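## Task

Use the scoop to lift every clump out of the litter box and tip it into the tray, while the loose litter stays in the box. A few stray grains are acceptable, and grains that drop off the table count only as spillage. No clump that the robot touched directly may end up in the tray. The scoop must end up lying in the litter box. Anything that stays in place only because the robot is holding it at the end does not count.

## Robot and tools

Robot: two arms, left_arm and right_arm, each with six joints and a two-finger gripper. The scene frame is shared by both arms. Its origin sits on the table top midway between the arms. +x points out over the table, +z points up, and left_arm is on the +y side. The names left and right do not match the sides of any image. Cameras: cam_high, cam_low, cam_left_wrist and cam_right_wrist, each 504x504.

Row layout. Every motion command uses a row of 14 numbers covering both arms, even if only one arm should move. The first 7 are for left_arm and the next 7 for right_arm. Within each arm the joints come in this order: wrist pitch, elbow, waist, wrist roll, wrist yaw, shoulder, and then the gripper value. Joint values are absolute target angles in radians, the same kind of numbers shown under Joint positions, so a row is a pose and not an offset. Stated ranges: waist -2.618 to 3.054, shoulder 0.000 to 3.142, elbow 0.000 to 3.142, wrist pitch -1.571 to 1.571, wrist yaw -1.571 to 1.571, wrist roll -2.094 to 2.094. The true ends can differ by up to 0.036. A target more than 0.036 beyond an end is refused if it is also further out than the current angle. The gripper value runs from -1 (closed) to +1 (fully open). The pads meet near -0.94, and each millimetre of object width adds about 0.0208. Keep sending the same closing value to keep holding something.

Tools.
- execute_actions(actions): a list of actions. Each action is a table of up to 15 rows, and each row lasts one control step of 1/30 s. If a table has fewer than 15 rows, its last row is repeated until the 15 steps are used. Passing an empty list only returns the current state and images.
- move(target, speed, blocking): target is one 14-number row of absolute angles. All joints travel toward it so that they finish together, which usually makes each gripper follow a curve. speed is the top rate in rad/s of the joint that has the furthest to go, from 0.01 to 2, with 0.5 as the default. A path lasts between 0.5 and 10 s and is cut off at 10 s. Nothing avoids obstacles or the other arm. With blocking=false the result comes back after 0.5 s while the arm keeps moving. Use wait(0) to check on it. Send stop or wait before any other motion command.
- wait(seconds): 0 to 10 s. The arms hold their last command, and any running move continues.
- stop(): brakes a running move. It needs room to brake, more after fast motion.
- zoom_image(camera, region): region is [x0, y0, x1, y1] in pixels of that camera's latest image, from the top-left corner, at most 504 by 504.
- finished_scene(scene): ends the scene with that number, permanently, after the robot has held its last command. Its result says whether the task succeeded and gives the next task.

Motion behaviour. Joint speed is capped. On each step a joint's target is kept within a set lead of its measured angle: waist 0.202, shoulder 0.258, elbow 0.238, wrist pitch 0.573, wrist yaw and wrist roll 0.522 rad. Targets that would move the gripper more than 70 mm from where it is are scaled back. Far targets therefore need several actions, and a motion left unfinished may need to be sent again. Friction can leave a joint up to about 0.031 rad short of its target, and changes smaller than that may do nothing. To hold a joint still, send its current Joint targets value again.

Reading results. The state line gives each gripper's position in metres and its orientation as a quaternion (wxyz) in the scene frame. The position is the point between the finger pads, about 1 cm behind the tips. It can be inaccurate, more so at full reach. The fingers point along the gripper's +z axis and close along its y axis. Joint positions and Joint velocities are listed per arm in the row order, followed by the gripper opening in metres (0.093 fully open, 0 closed, about 1 mm error). On a rigid object the opening settles up to about 12 mm below the object's width. grip_measured is the motor position on the -1 to +1 scale, with an error of up to 0.02, and it barely shows contact. Joint targets shows the angles the joints are being driven toward at present. Joint torques are raw drive outputs with offsets and noise. Step readings, given only after execute_actions, list joint angles at some steps, and HELD marks steps where an arm was held back. Other lines: "joint sent to its limit", "joint command not followed" (the clearance check altered targets), and, after a move, a move line with the ending (done, off_target, moving, held, fault), limits=held or limits=none, and the joint furthest from its target on each arm. MOTOR HOT appears at 75 °C. At 90 °C that arm is stopped for 10 s, and at 100 °C it goes limp and falls. Both are reported as OVER-TEMPERATURE FAULT lines.

Avoid the following. Do not touch clumps with the grippers; pick them up only with the scoop. Do not drop the scoop, slam it, or press hard. Faster motion and targets set deep past a contact both hit harder. Keep the arms from colliding or pushing on each other. Do not knock anything off the table, since that ends the scene. Do not hold loads long enough to overheat a motor. Tip the scoop slowly so that litter does not spill. Loose objects may occasionally be nudged by outside pushes. Smooth, quick and low-effort motion is preferred.

Each tool is called after ">>>" as name(argument=value, ...) on one line, values as JSON.

## Session

>>> execute_actions(actions=[])

Scene clock: 0.00 s.
left_arm: end_effector_position=(+0.4151, +0.2112, +0.3929) grip_measured=+1.000 end_effector_quat_wxyz=(+0.696, +0.031, +0.717, -0.035) | right_arm: end_effector_position=(+0.3680, -0.1964, +0.3996) grip_measured=+0.995 end_effector_quat_wxyz=(+0.701, -0.066, +0.707, +0.071)
Joint names: [wrist pitch, elbow, waist, wrist roll, wrist yaw, shoulder]
Joint positions: left_arm=[-0.013  1.046 -0.006 -0.006 -0.014  1.062  0.093] | right_arm=[-0.005  1.045  0.012  0.007 -0.004  1.047  0.093]
Joint velocities: left_arm=[ 0.081 -0.007 -0.012 -0.007  0.037 -0.007  0.   ] | right_arm=[0.051 0.002 0.002 0.007 0.022 0.002 0.   ]
Joint torques (N m, as the arm reports them, + toward a larger angle): no reading
Motor temperatures (°C, as the motors report them): left_arm=[26 23 24 25 25 24] | right_arm=[24 27 27 23 26 26]
Joint targets: left_arm=[-0.013 1.046 -0.006 -0.006 -0.014 1.062] | right_arm=[-0.005 1.045 0.012 0.007 -0.004 1.047]

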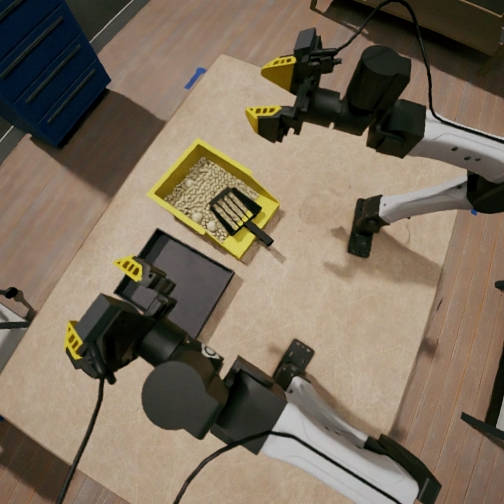

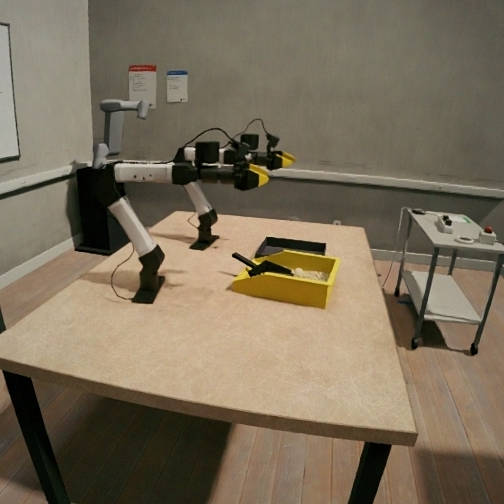

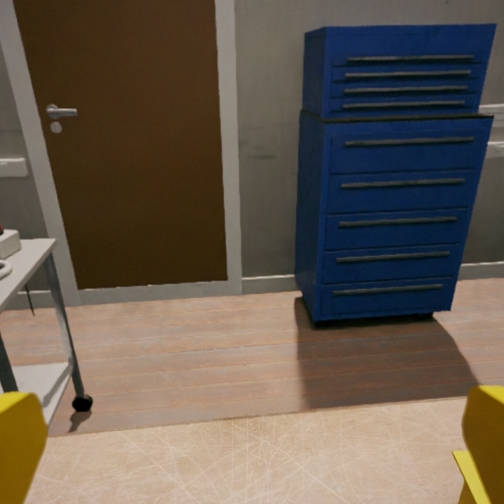

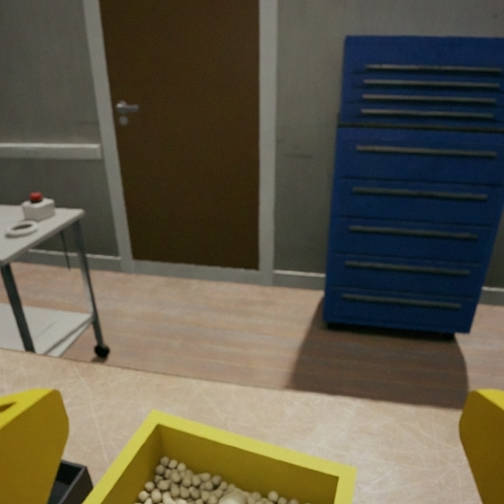

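>>> zoom_image(camera="cam_high", region=[100, 120, 300, 320])

>>> zoom_image(camera="cam_low", region=[200, 210, 360, 330])

>>> move(target=[-0.013,1.046,0.6,-0.006,-0.014,1.062,1, -0.8,1.045,0.012,0.007,-0.004,1.047,1], speed=1)

Region (100, 120, 300, 320) of cam_high's 504x504 image, scaled by 2.520, with more detail than that image has.

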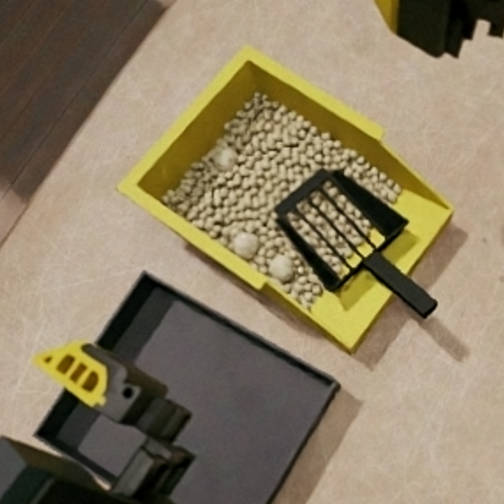

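Region (200, 210, 360, 330) of cam_low's 504x504 image, scaled by 3.150, with more detail than that image has; it fills the top 378 rows of this view, and the rest is white.

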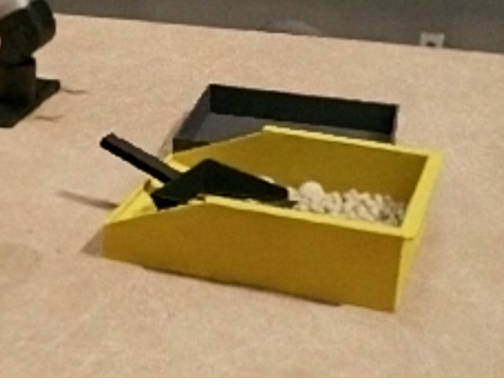

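Scene clock: 2.87 s.
left_arm: end_effector_position=(+0.3709, +0.4309, +0.3929) grip_measured=+1.000 end_effector_quat_wxyz=(+0.675, -0.181, +0.694, +0.172) | right_arm: end_effector_position=(+0.2971, -0.2100, +0.2289) grip_measured=+0.995 end_effector_quat_wxyz=(+0.377, -0.085, +0.921, +0.039)
Joint names: [wrist pitch, elbow, waist, wrist roll, wrist yaw, shoulder]
Joint positions: left_arm=[-0.013  1.046  0.593 -0.006 -0.013  1.062  0.093] | right_arm=[-0.79   1.045  0.012  0.007 -0.004  1.047  0.093]
Joint velocities: left_arm=[-0.007  0.002  0.007  0.051 -0.037 -0.007  0.   ] | right_arm=[-0.051 -0.002 -0.002 -0.022 -0.007 -0.012  0.   ]
Joint torques (N m, as the arm reports them, + toward a larger angle): left_arm=[ 2.61  7.48  0.66 -0.1  -0.02 -3.67] | right_arm=[ 1.34  7.12  0.29 -0.08 -0.07 -2.66]
Motor temperatures (°C, as the motors report them): left_arm=[28 23 24 25 25 25] | right_arm=[26 27 27 23 26 26]
Joint targets: left_arm=[-0.013 1.046 0.600 -0.006 -0.014 1.062] | right_arm=[-0.800 1.045 0.012 0.007 -0.004 1.047]
move: done; limits=none; left_arm: farthest joint: the waist, 0.007 radians from its target (0.606 radians at the start); right_arm: farthest joint: the wrist pitch, 0.010 radians from its target (0.795 radians at the start)

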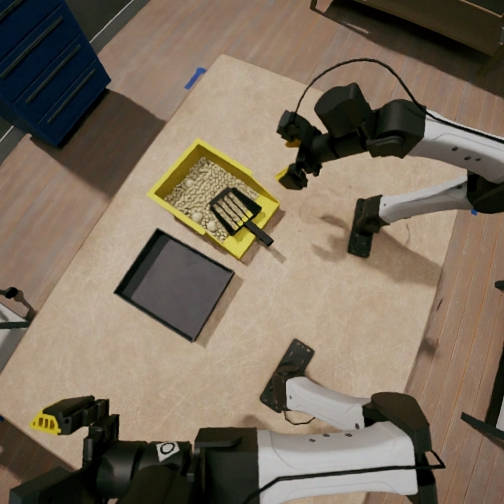

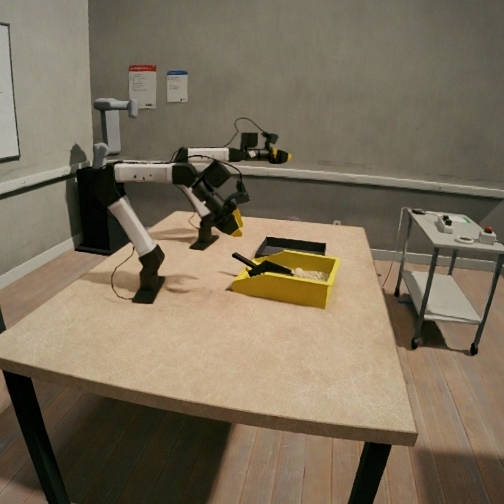

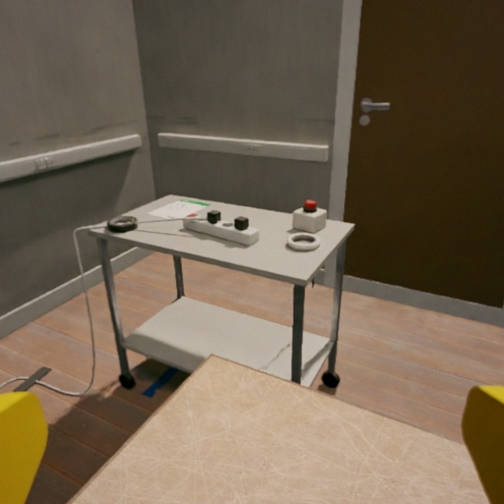

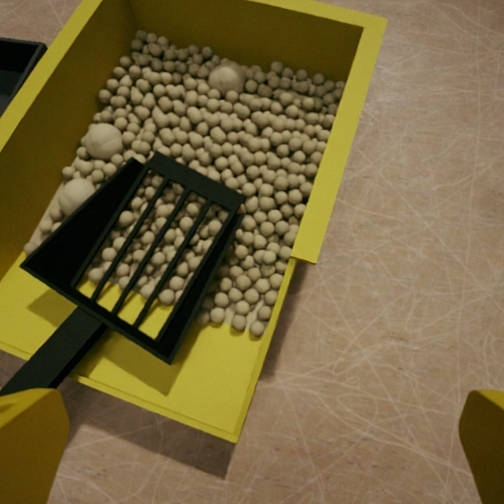

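>>> move(target=[-0.013,1.046,0.9,-0.006,-0.014,1.062,1, -0.953,1.185,0.5,0.0,0.42,1.489,1], speed=1)

Scene clock: 10.17 s.
left_arm: end_effector_position=(+0.3027, +0.5211, +0.3929) grip_measured=+1.000 end_effector_quat_wxyz=(+0.642, -0.283, +0.659, +0.271) | right_arm: end_effector_position=(+0.2891, -0.1225, +0.1386) grip_measured=+0.995 end_effector_quat_wxyz=(+0.210, -0.287, +0.924, -0.140)
Joint names: [wrist pitch, elbow, waist, wrist roll, wrist yaw, shoulder]
Joint positions: left_arm=[-0.013  1.046  0.893 -0.006 -0.012  1.062  0.093] | right_arm=[-0.94   1.159  0.496  0.007  0.411  1.48   0.093]
Joint velocities: left_arm=[-0.007  0.002  0.007 -0.095 -0.007 -0.007  0.   ] | right_arm=[-0.022 -0.012 -0.012  0.051  0.037  0.007 -0.001]
Joint torques (N m, as the arm reports them, + toward a larger angle): left_arm=[ 2.6   7.6   0.64 -0.12 -0.03 -3.73] | right_arm=[ 0.66  8.61  0.68 -0.12  0.18 -4.9 ]
Motor temperatures (°C, as the motors report them): left_arm=[30 25 24 25 25 25] | right_arm=[27 28 27 23 26 27]
Joint targets: left_arm=[-0.013 1.046 0.900 -0.006 -0.014 1.062] | right_arm=[-0.953 1.185 0.500 -0.000 0.420 1.489]
move: off_target (right_arm); limits=none; left_arm: farthest joint: the waist, 0.007 radians from its target (0.307 radians at the start); right_arm: farthest joint: the elbow, 0.026 radians from its target (0.140 radians at the start)

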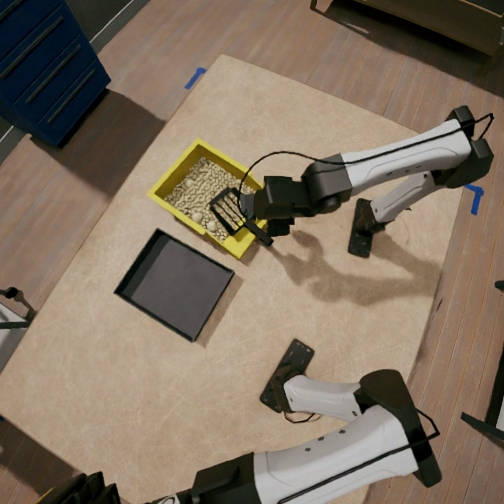

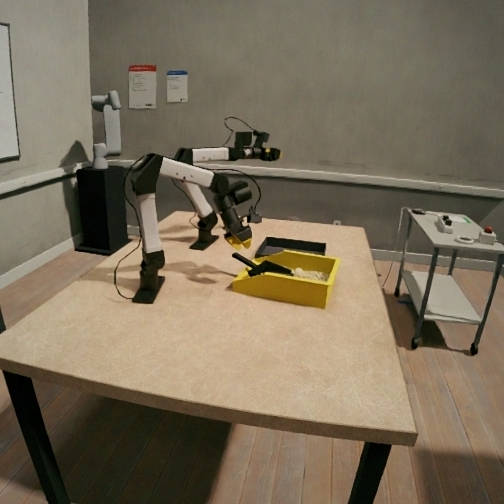

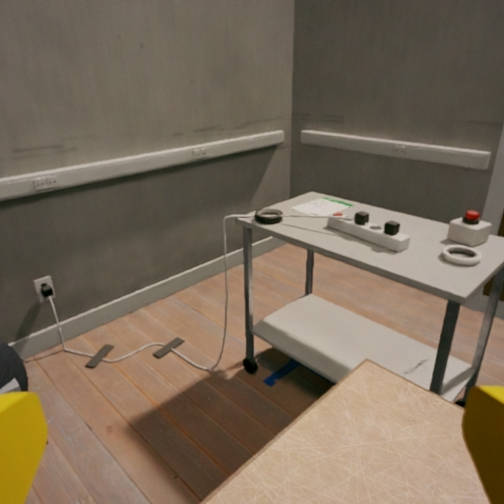

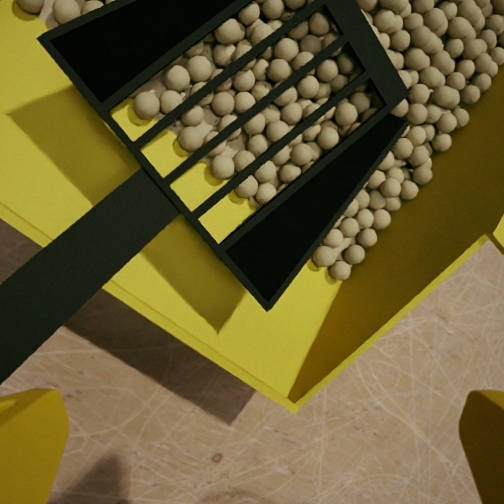

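>>> move(target=[-0.013,1.046,0.9,-0.006,-0.014,1.062,1, -0.953,1.23,0.5,0.9,0.42,1.489,1], speed=1.5)

Scene clock: 14.37 s.
left_arm: end_effector_position=(+0.3027, +0.5211, +0.3929) grip_measured=+1.000 end_effector_quat_wxyz=(+0.642, -0.283, +0.659, +0.271) | right_arm: end_effector_position=(+0.2970, -0.1165, +0.1532) grip_measured=+0.995 end_effector_quat_wxyz=(+0.264, +0.141, +0.954, -0.022)
Joint names: [wrist pitch, elbow, waist, wrist roll, wrist yaw, shoulder]
Joint positions: left_arm=[-0.013  1.046  0.893 -0.006 -0.012  1.062  0.093] | right_arm=[-0.942  1.204  0.496  0.892  0.413  1.48   0.093]
Joint velocities: left_arm=[ 0.007  0.002  0.007 -0.037 -0.037  0.007  0.   ] | right_arm=[-0.007  0.002 -0.002 -0.11  -0.007 -0.017  0.   ]
Joint torques (N m, as the arm reports them, + toward a larger angle): left_arm=[ 2.63  7.55  0.77 -0.07 -0.02 -3.62] | right_arm=[ 0.72  8.66  0.68 -0.02  0.25 -4.95]
Motor temperatures (°C, as the motors report them): left_arm=[31 26 24 25 25 25] | right_arm=[27 29 27 23 26 27]
Joint targets: left_arm=[-0.013 1.046 0.900 -0.006 -0.014 1.062] | right_arm=[-0.953 1.230 0.500 0.900 0.420 1.489]
move: off_target (right_arm); limits=none; left_arm: farthest joint: the waist, 0.007 radians from its target (0.007 radians at the start); right_arm: farthest joint: the elbow, 0.026 radians from its target (0.071 radians at the start)

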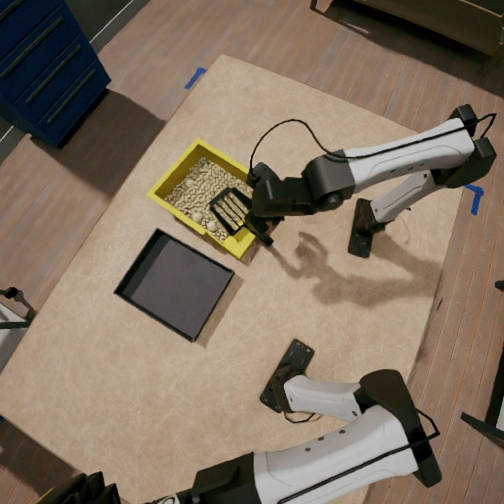

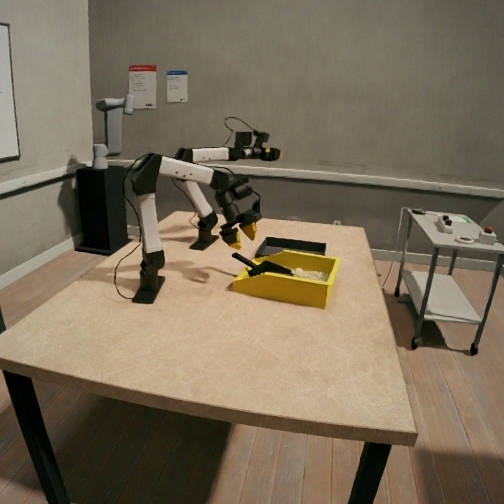

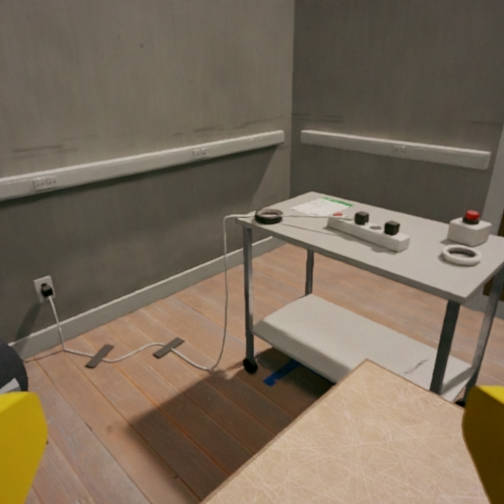

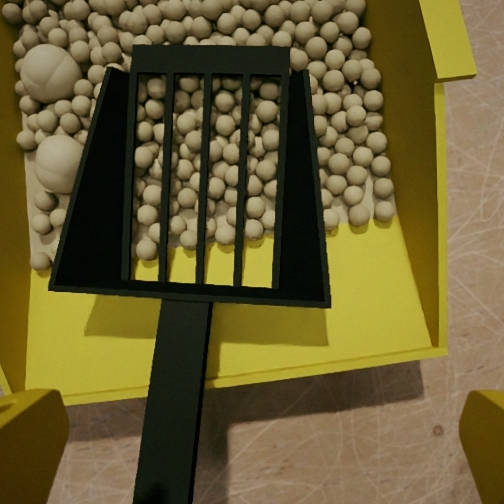

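>>> move(target=[-0.013,1.046,0.9,-0.006,-0.014,1.062,1, -0.845,1.236,0.54,0.93,0.42,1.625,1], speed=0.5)

Scene clock: 17.33 s.
left_arm: end_effector_position=(+0.3027, +0.5211, +0.3929) grip_measured=+1.000 end_effector_quat_wxyz=(+0.642, -0.283, +0.659, +0.271) | right_arm: end_effector_position=(+0.3064, -0.0928, +0.1160) grip_measured=+0.995 end_effector_quat_wxyz=(+0.247, +0.133, +0.959, -0.034)
Joint names: [wrist pitch, elbow, waist, wrist roll, wrist yaw, shoulder]
Joint positions: left_arm=[-0.013  1.046  0.893 -0.006 -0.012  1.062  0.093] | right_arm=[-0.864  1.204  0.533  0.922  0.414  1.616  0.093]
Joint velocities: left_arm=[-0.051  0.007  0.007 -0.051 -0.037  0.002  0.   ] | right_arm=[ 0.022 -0.002 -0.017 -0.066  0.051  0.012  0.   ]
Joint torques (N m, as the arm reports them, + toward a larger angle): left_arm=[ 2.6   7.7   0.62 -0.09  0.01 -3.6 ] | right_arm=[ 0.91  8.99  0.95  0.01  0.24 -5.86]
Motor temperatures (°C, as the motors report them): left_arm=[32 27 24 25 25 25] | right_arm=[27 30 27 23 26 27]
Joint targets: left_arm=[-0.013 1.046 0.900 -0.006 -0.014 1.062] | right_arm=[-0.845 1.236 0.540 0.930 0.420 1.625]
move: off_target (right_arm); limits=none; left_arm: farthest joint: the waist, 0.007 radians from its target (0.007 radians at the start); right_arm: farthest joint: the elbow, 0.032 radians from its target (0.032 radians at the start)

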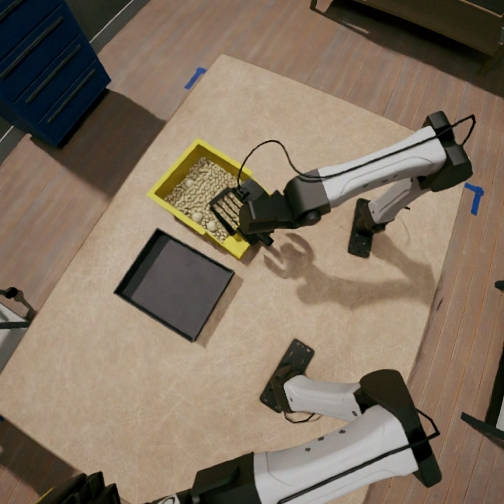

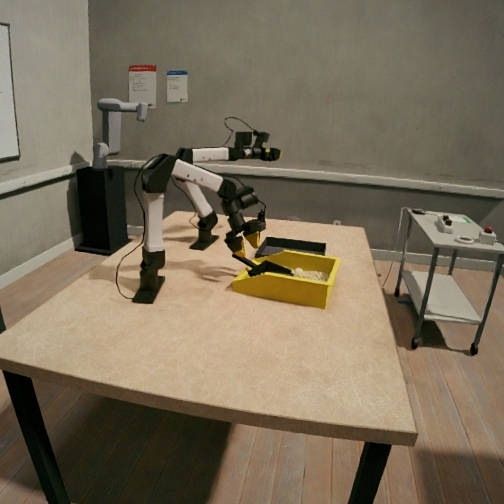

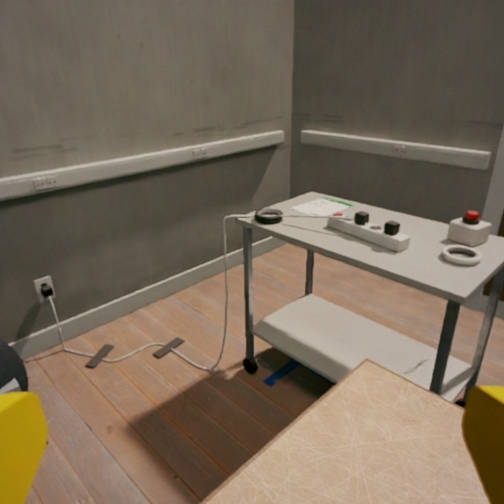

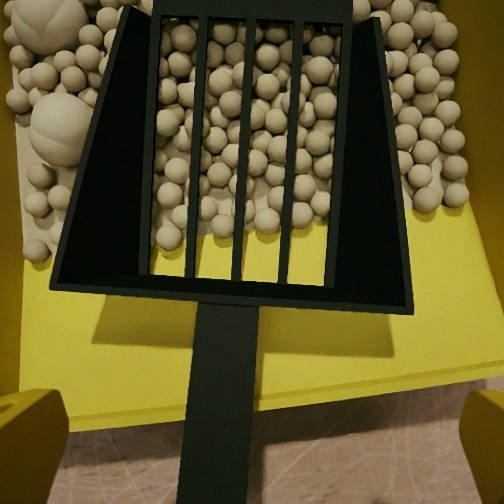

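>>> zoom_image(camera="cam_low", region=[210, 200, 330, 320])

Region (210, 200, 330, 320) of cam_low's 504x504 image, scaled by 4.200, with more detail than that image has.

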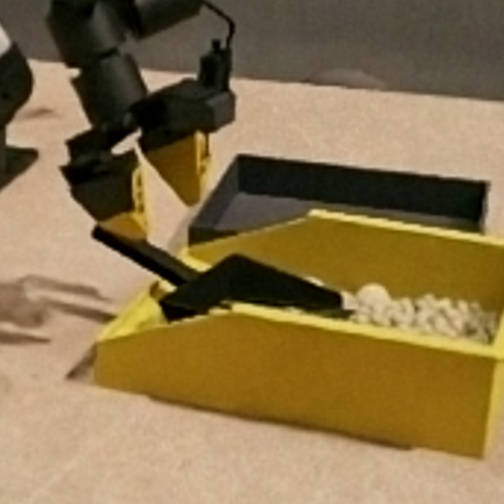

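>>> move(target=[-0.013,1.046,0.9,-0.006,-0.014,1.062,1, -0.70,1.10,0.585,1.03,0.42,1.655,1], speed=0.4)

>>> zoom_image(camera="cam_low", region=[210, 200, 330, 320])

Scene clock: 21.80 s.
left_arm: end_effector_position=(+0.3027, +0.5211, +0.3929) grip_measured=+1.000 end_effector_quat_wxyz=(+0.642, -0.283, +0.659, +0.271) | right_arm: end_effector_position=(+0.3028, -0.0746, +0.0887) grip_measured=+0.995 end_effector_quat_wxyz=(+0.257, +0.161, +0.953, -0.006)
Joint names: [wrist pitch, elbow, waist, wrist roll, wrist yaw, shoulder]
Joint positions: left_arm=[-0.013  1.046  0.893 -0.006 -0.012  1.062  0.093] | right_arm=[-0.719  1.115  0.578  1.022  0.414  1.643  0.093]
Joint velocities: left_arm=[-0.007 -0.012 -0.022 -0.007 -0.022  0.002  0.   ] | right_arm=[-0.037 -0.002  0.002  0.066  0.007 -0.002 -0.   ]
Joint torques (N m, as the arm reports them, + toward a larger angle): left_arm=[ 2.62  7.64  0.64 -0.08  0.01 -3.71] | right_arm=[ 0.96  5.34  0.92 -0.02  0.24 -5.82]
Motor temperatures (°C, as the motors report them): left_arm=[32 27 24 25 25 25] | right_arm=[27 31 27 23 26 28]
Joint targets: left_arm=[-0.013 1.046 0.900 -0.006 -0.014 1.062] | right_arm=[-0.700 1.100 0.585 1.030 0.420 1.655]
move: done; limits=none; left_arm: farthest joint: the waist, 0.007 radians from its target (0.007 radians at the start); right_arm: farthest joint: the wrist pitch, 0.019 radians from its target (0.163 radians at the start)

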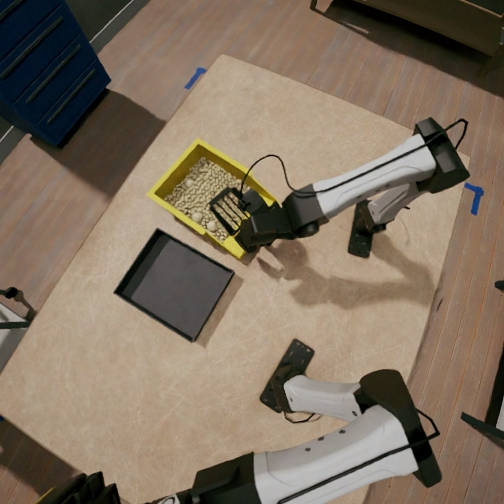

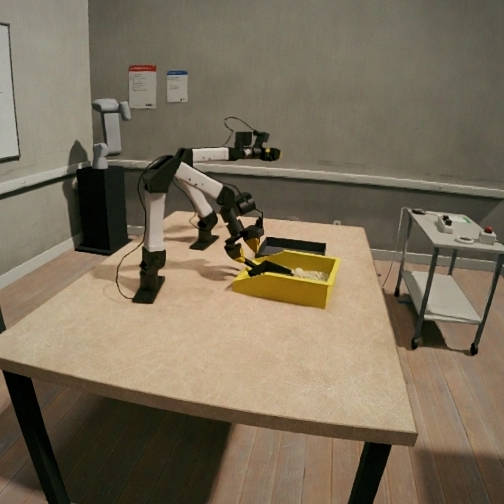

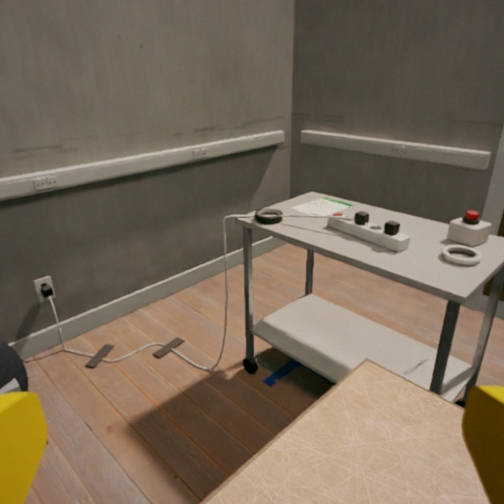

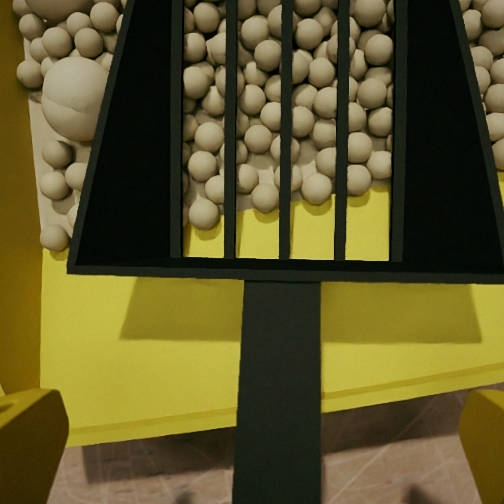

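Region (210, 200, 330, 320) of cam_low's 504x504 image, scaled by 4.200, with more detail than that image has.

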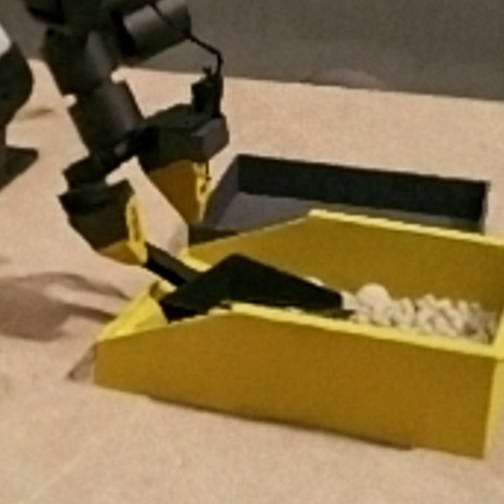

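>>> move(target=[-0.013,1.046,0.9,-0.006,-0.014,1.062,1, -0.70,1.08,0.585,1.03,0.42,1.705,1], speed=0.3)

>>> zoom_image(camera="cam_low", region=[210, 200, 330, 320])

Scene clock: 24.63 s.
left_arm: end_effector_position=(+0.3027, +0.5211, +0.3929) grip_measured=+1.000 end_effector_quat_wxyz=(+0.642, -0.283, +0.659, +0.271) | right_arm: end_effector_position=(+0.2978, -0.0793, +0.0666) grip_measured=+0.995 end_effector_quat_wxyz=(+0.237, +0.155, +0.958, -0.031)
Joint names: [wrist pitch, elbow, waist, wrist roll, wrist yaw, shoulder]
Joint positions: left_arm=[-0.013  1.046  0.893 -0.006 -0.012  1.062  0.093] | right_arm=[-0.716  1.095  0.578  1.023  0.414  1.693  0.093]
Joint velocities: left_arm=[-0.022  0.002  0.017 -0.022 -0.066  0.022  0.   ] | right_arm=[ 0.007 -0.007  0.002 -0.051  0.007  0.012 -0.   ]
Joint torques (N m, as the arm reports them, + toward a larger angle): left_arm=[ 2.56  7.64  0.63 -0.1  -0.03 -3.7 ] | right_arm=[ 0.78  5.06  0.92 -0.01  0.24 -5.98]
Motor temperatures (°C, as the motors report them): left_arm=[33 28 24 25 25 25] | right_arm=[27 31 27 23 26 28]
Joint targets: left_arm=[-0.013 1.046 0.900 -0.006 -0.014 1.062] | right_arm=[-0.700 1.080 0.585 1.030 0.420 1.705]
move: done; limits=none; left_arm: farthest joint: the waist, 0.007 radians from its target (0.007 radians at the start); right_arm: farthest joint: the wrist pitch, 0.016 radians from its target (0.019 radians at the start)

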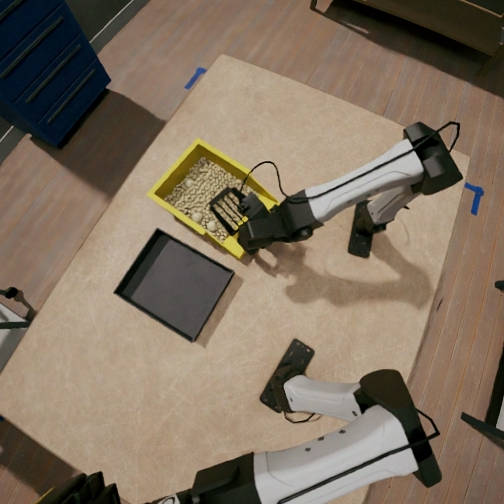

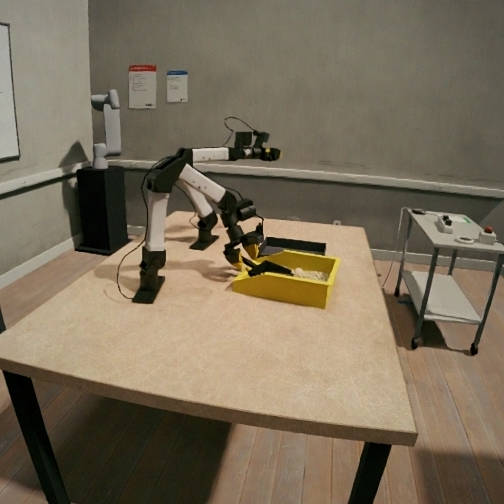

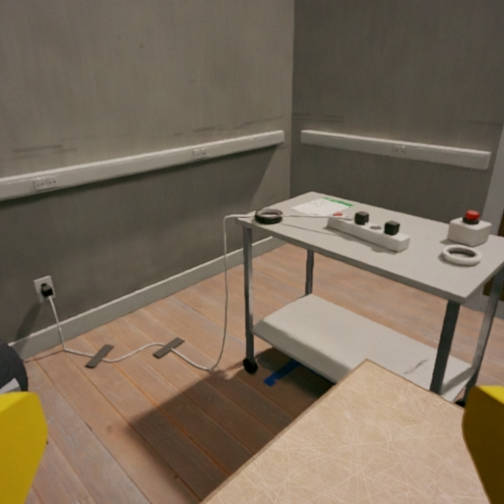

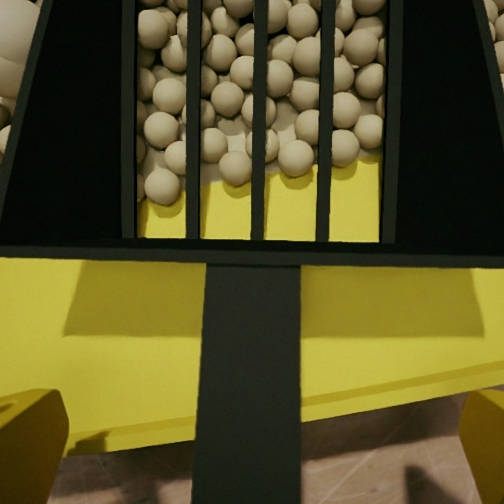

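Region (210, 200, 330, 320) of cam_low's 504x504 image, scaled by 4.200, with more detail than that image has.

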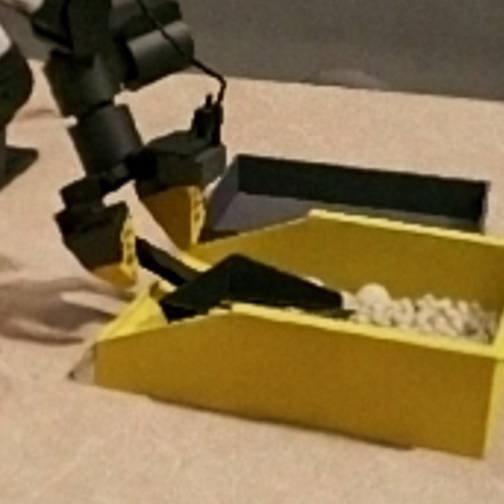

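Close and lift.

>>> move(target=[-0.013,1.046,0.9,-0.006,-0.014,1.062,1, -0.70,1.08,0.585,1.03,0.42,1.705,-0.9])

>>> move(target=[-0.013,1.046,0.9,-0.006,-0.014,1.062,1, -1.0,1.3,0.585,1.03,0.42,1.58,-0.9])

>>> zoom_image(camera="cam_low", region=[200, 180, 340, 320])

Scene clock: 26.43 s.
left_arm: end_effector_position=(+0.3027, +0.5211, +0.3929) grip_measured=+1.000 end_effector_quat_wxyz=(+0.642, -0.283, +0.659, +0.271) | right_arm: end_effector_position=(+0.2978, -0.0794, +0.0666) grip_measured=-0.652 end_effector_quat_wxyz=(+0.238, +0.155, +0.958, -0.031)
Joint names: [wrist pitch, elbow, waist, wrist roll, wrist yaw, shoulder]
Joint positions: left_arm=[-0.013  1.046  0.893 -0.006 -0.012  1.062  0.093] | right_arm=[-0.716  1.095  0.578  1.023  0.415  1.693  0.014]
Joint velocities: left_arm=[ 0.022 -0.012  0.007  0.022  0.007 -0.012  0.   ] | right_arm=[-0.022  0.017 -0.002 -0.022 -0.007 -0.032 -0.001]
Joint torques (N m, as the arm reports them, + toward a larger angle): left_arm=[ 2.6   7.78  0.66 -0.05 -0.04 -3.61] | right_arm=[ 0.81  5.11  0.94 -0.01  0.24 -6.01]
Motor temperatures (°C, as the motors report them): left_arm=[33 28 24 25 25 25] | right_arm=[27 31 27 23 26 29]
Joint targets: left_arm=[-0.013 1.046 0.900 -0.006 -0.014 1.062] | right_arm=[-0.700 1.080 0.585 1.030 0.420 1.705]
move: done; limits=none; left_arm: farthest joint: the waist, 0.007 radians from its target (0.007 radians at the start); right_arm: farthest joint: the wrist pitch, 0.016 radians from its target (0.016 radians at the start)

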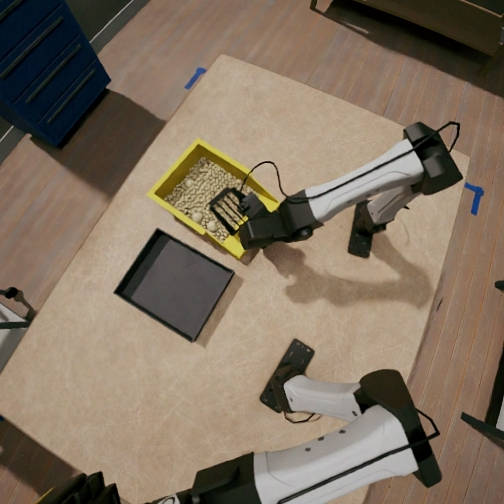

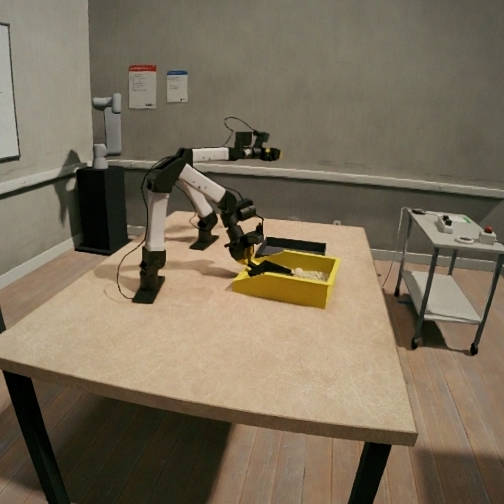

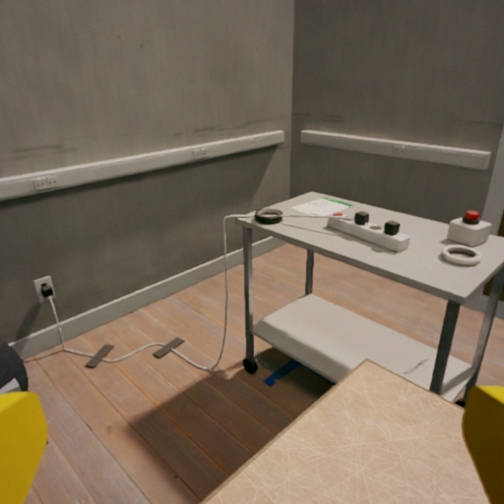

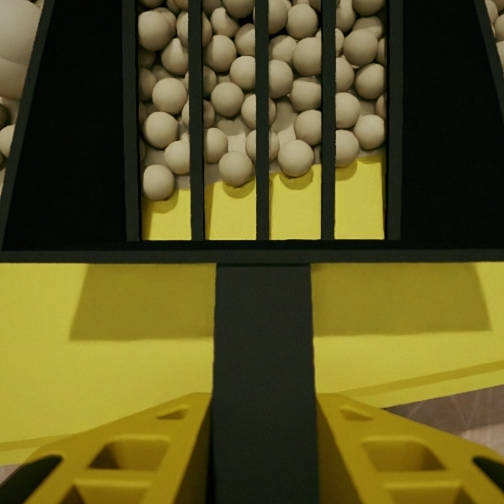

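Scene clock: 27.77 s.
left_arm: end_effector_position=(+0.3027, +0.5211, +0.3929) grip_measured=+1.000 end_effector_quat_wxyz=(+0.642, -0.283, +0.659, +0.271) | right_arm: end_effector_position=(+0.2902, -0.0861, +0.1353) grip_measured=-0.652 end_effector_quat_wxyz=(+0.236, +0.155, +0.959, -0.032)
Joint names: [wrist pitch, elbow, waist, wrist roll, wrist yaw, shoulder]
Joint positions: left_arm=[-0.013  1.046  0.893 -0.006 -0.012  1.062  0.093] | right_arm=[-0.994  1.276  0.578  1.023  0.412  1.6    0.014]
Joint velocities: left_arm=[-0.007 -0.007  0.002 -0.11  -0.022  0.002  0.   ] | right_arm=[-0.022  0.007 -0.017  0.051 -0.095 -0.017  0.   ]
Joint torques (N m, as the arm reports them, + toward a larger angle): left_arm=[ 2.63  7.66  0.66 -0.09  0.   -3.69] | right_arm=[ 0.59  8.38  0.92 -0.01  0.26 -7.86]
Motor temperatures (°C, as the motors report them): left_arm=[33 28 24 25 25 25] | right_arm=[27 31 27 23 26 29]
Joint targets: left_arm=[-0.013 1.046 0.900 -0.006 -0.014 1.062] | right_arm=[-1.000 1.300 0.585 1.030 0.420 1.580]
move: off_target (right_arm); limits=none; left_arm: farthest joint: the waist, 0.007 radians from its target (0.007 radians at the start); right_arm: farthest joint: the elbow, 0.024 radians from its target (0.205 radians at the start)

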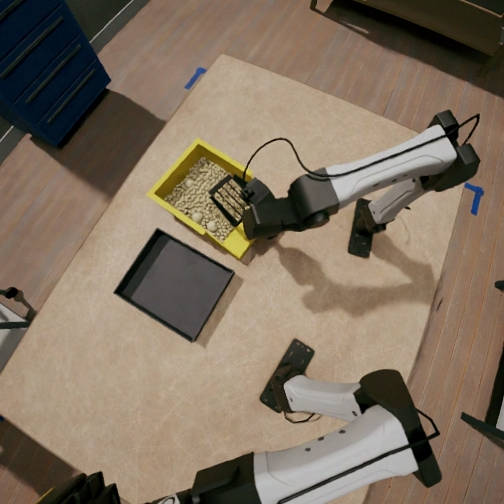

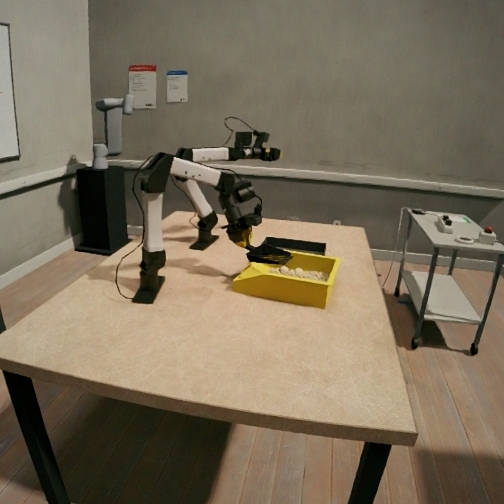

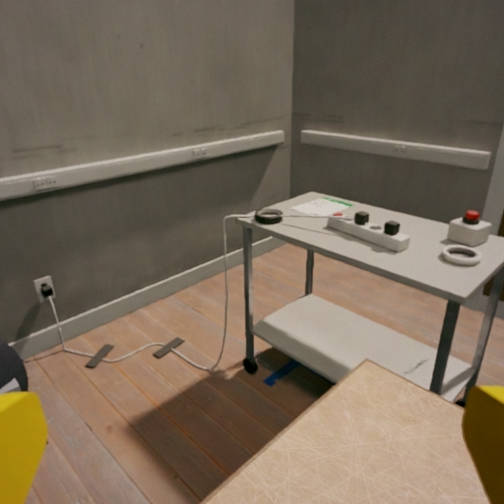

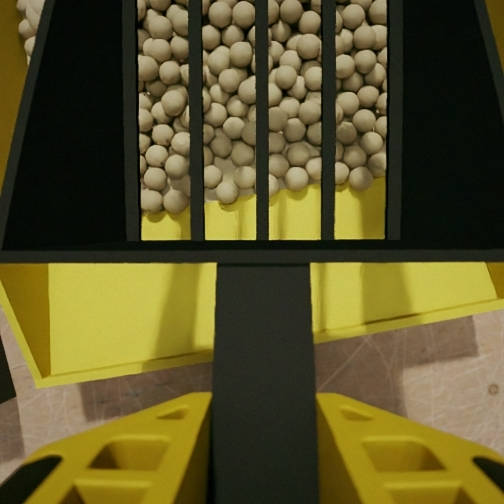

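Region (200, 180, 340, 320) of cam_low's 504x504 image, scaled by 3.600, with more detail than that image has.

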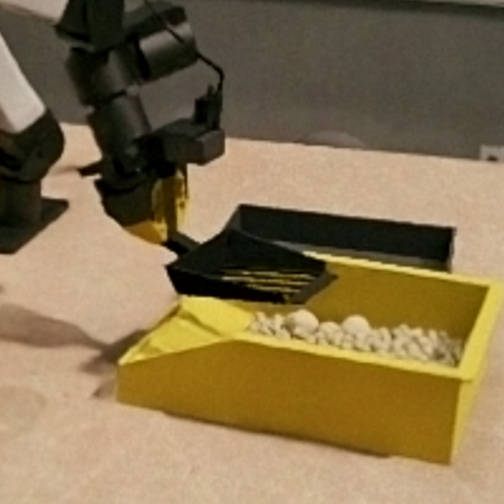

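>>> move(target=[-0.013,1.046,0.9,-0.006,-0.014,1.062,1, -1.45,1.655,0.485,0.61,-0.005,1.77,-0.9], speed=0.6)

>>> zoom_image(camera="cam_low", region=[200, 180, 340, 320])

>>> zoom_image(camera="cam_high", region=[130, 120, 300, 290])

Scene clock: 34.03 s.
left_arm: end_effector_position=(+0.3027, +0.5211, +0.3929) grip_measured=+1.000 end_effector_quat_wxyz=(+0.642, -0.283, +0.659, +0.271) | right_arm: end_effector_position=(+0.2504, -0.0690, +0.1585) grip_measured=-0.652 end_effector_quat_wxyz=(+0.002, -0.026, +1.000, +0.001)
Joint names: [wrist pitch, elbow, waist, wrist roll, wrist yaw, shoulder]
Joint positions: left_arm=[-0.013  1.046  0.893 -0.006 -0.012  1.062  0.093] | right_arm=[-1.438  1.627  0.492  0.618  0.001  1.757  0.014]
Joint velocities: left_arm=[ 0.007 -0.017 -0.007 -0.007 -0.037 -0.007  0.   ] | right_arm=[-0.007 -0.012 -0.027 -0.007 -0.081 -0.022  0.   ]
Joint torques (N m, as the arm reports them, + toward a larger angle): left_arm=[ 2.62  7.74  0.61 -0.15 -0.02 -3.63] | right_arm=[ 0.14  8.22 -0.42 -0.12 -0.11 -6.26]
Motor temperatures (°C, as the motors report them): left_arm=[34 29 24 25 25 25] | right_arm=[27 32 27 23 26 30]
Joint targets: left_arm=[-0.013 1.046 0.900 -0.006 -0.014 1.062] | right_arm=[-1.450 1.655 0.485 0.610 -0.005 1.770]
move: off_target (right_arm); limits=none; left_arm: farthest joint: the waist, 0.007 radians from its target (0.007 radians at the start); right_arm: farthest joint: the elbow, 0.028 radians from its target (0.379 radians at the start)

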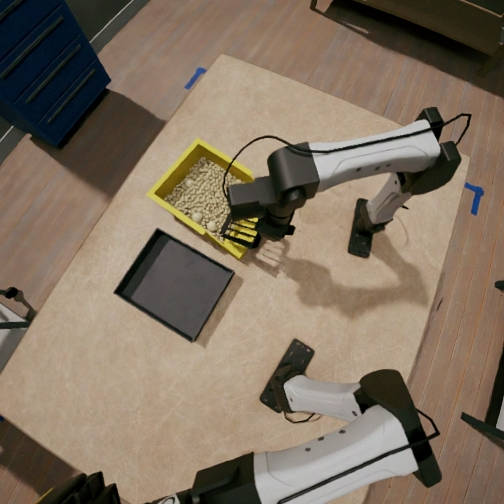

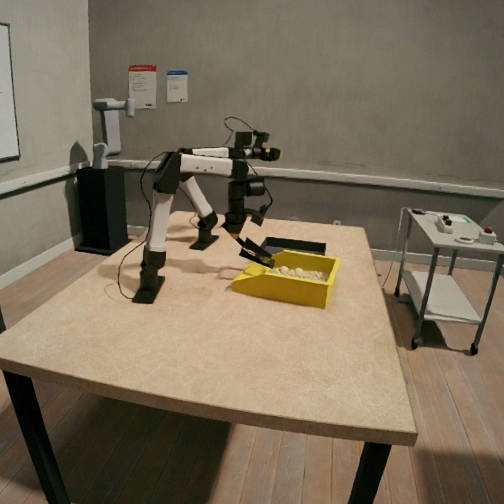

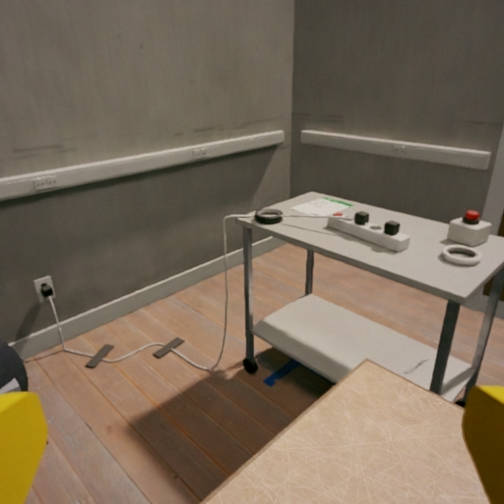

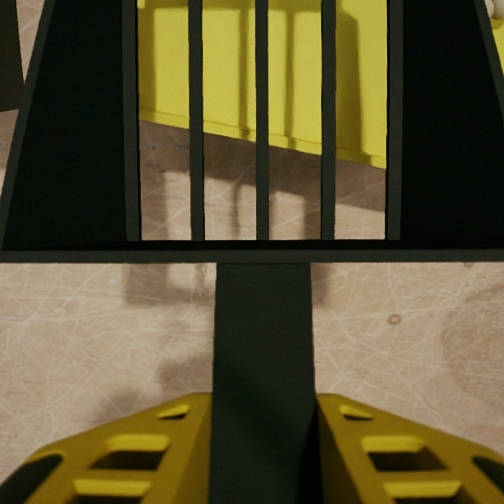

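Region (200, 180, 340, 320) of cam_low's 504x504 image, scaled by 3.600, with more detail than that image has.

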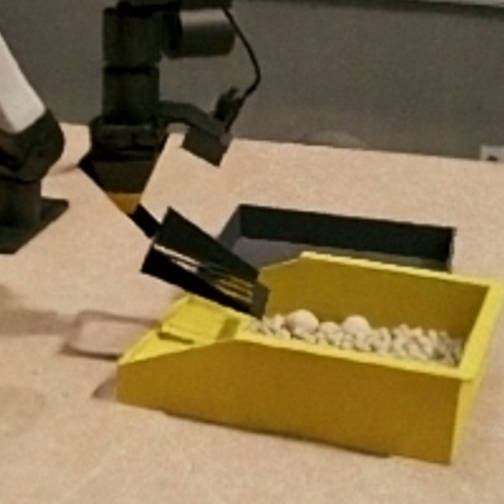

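Region (130, 120, 300, 290) of cam_high's 504x504 image, scaled by 2.965, with more detail than that image has.

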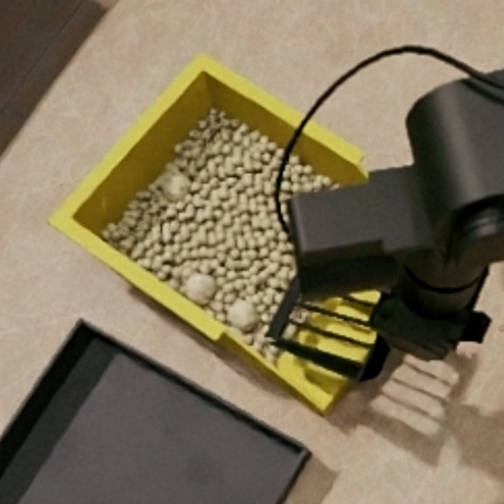

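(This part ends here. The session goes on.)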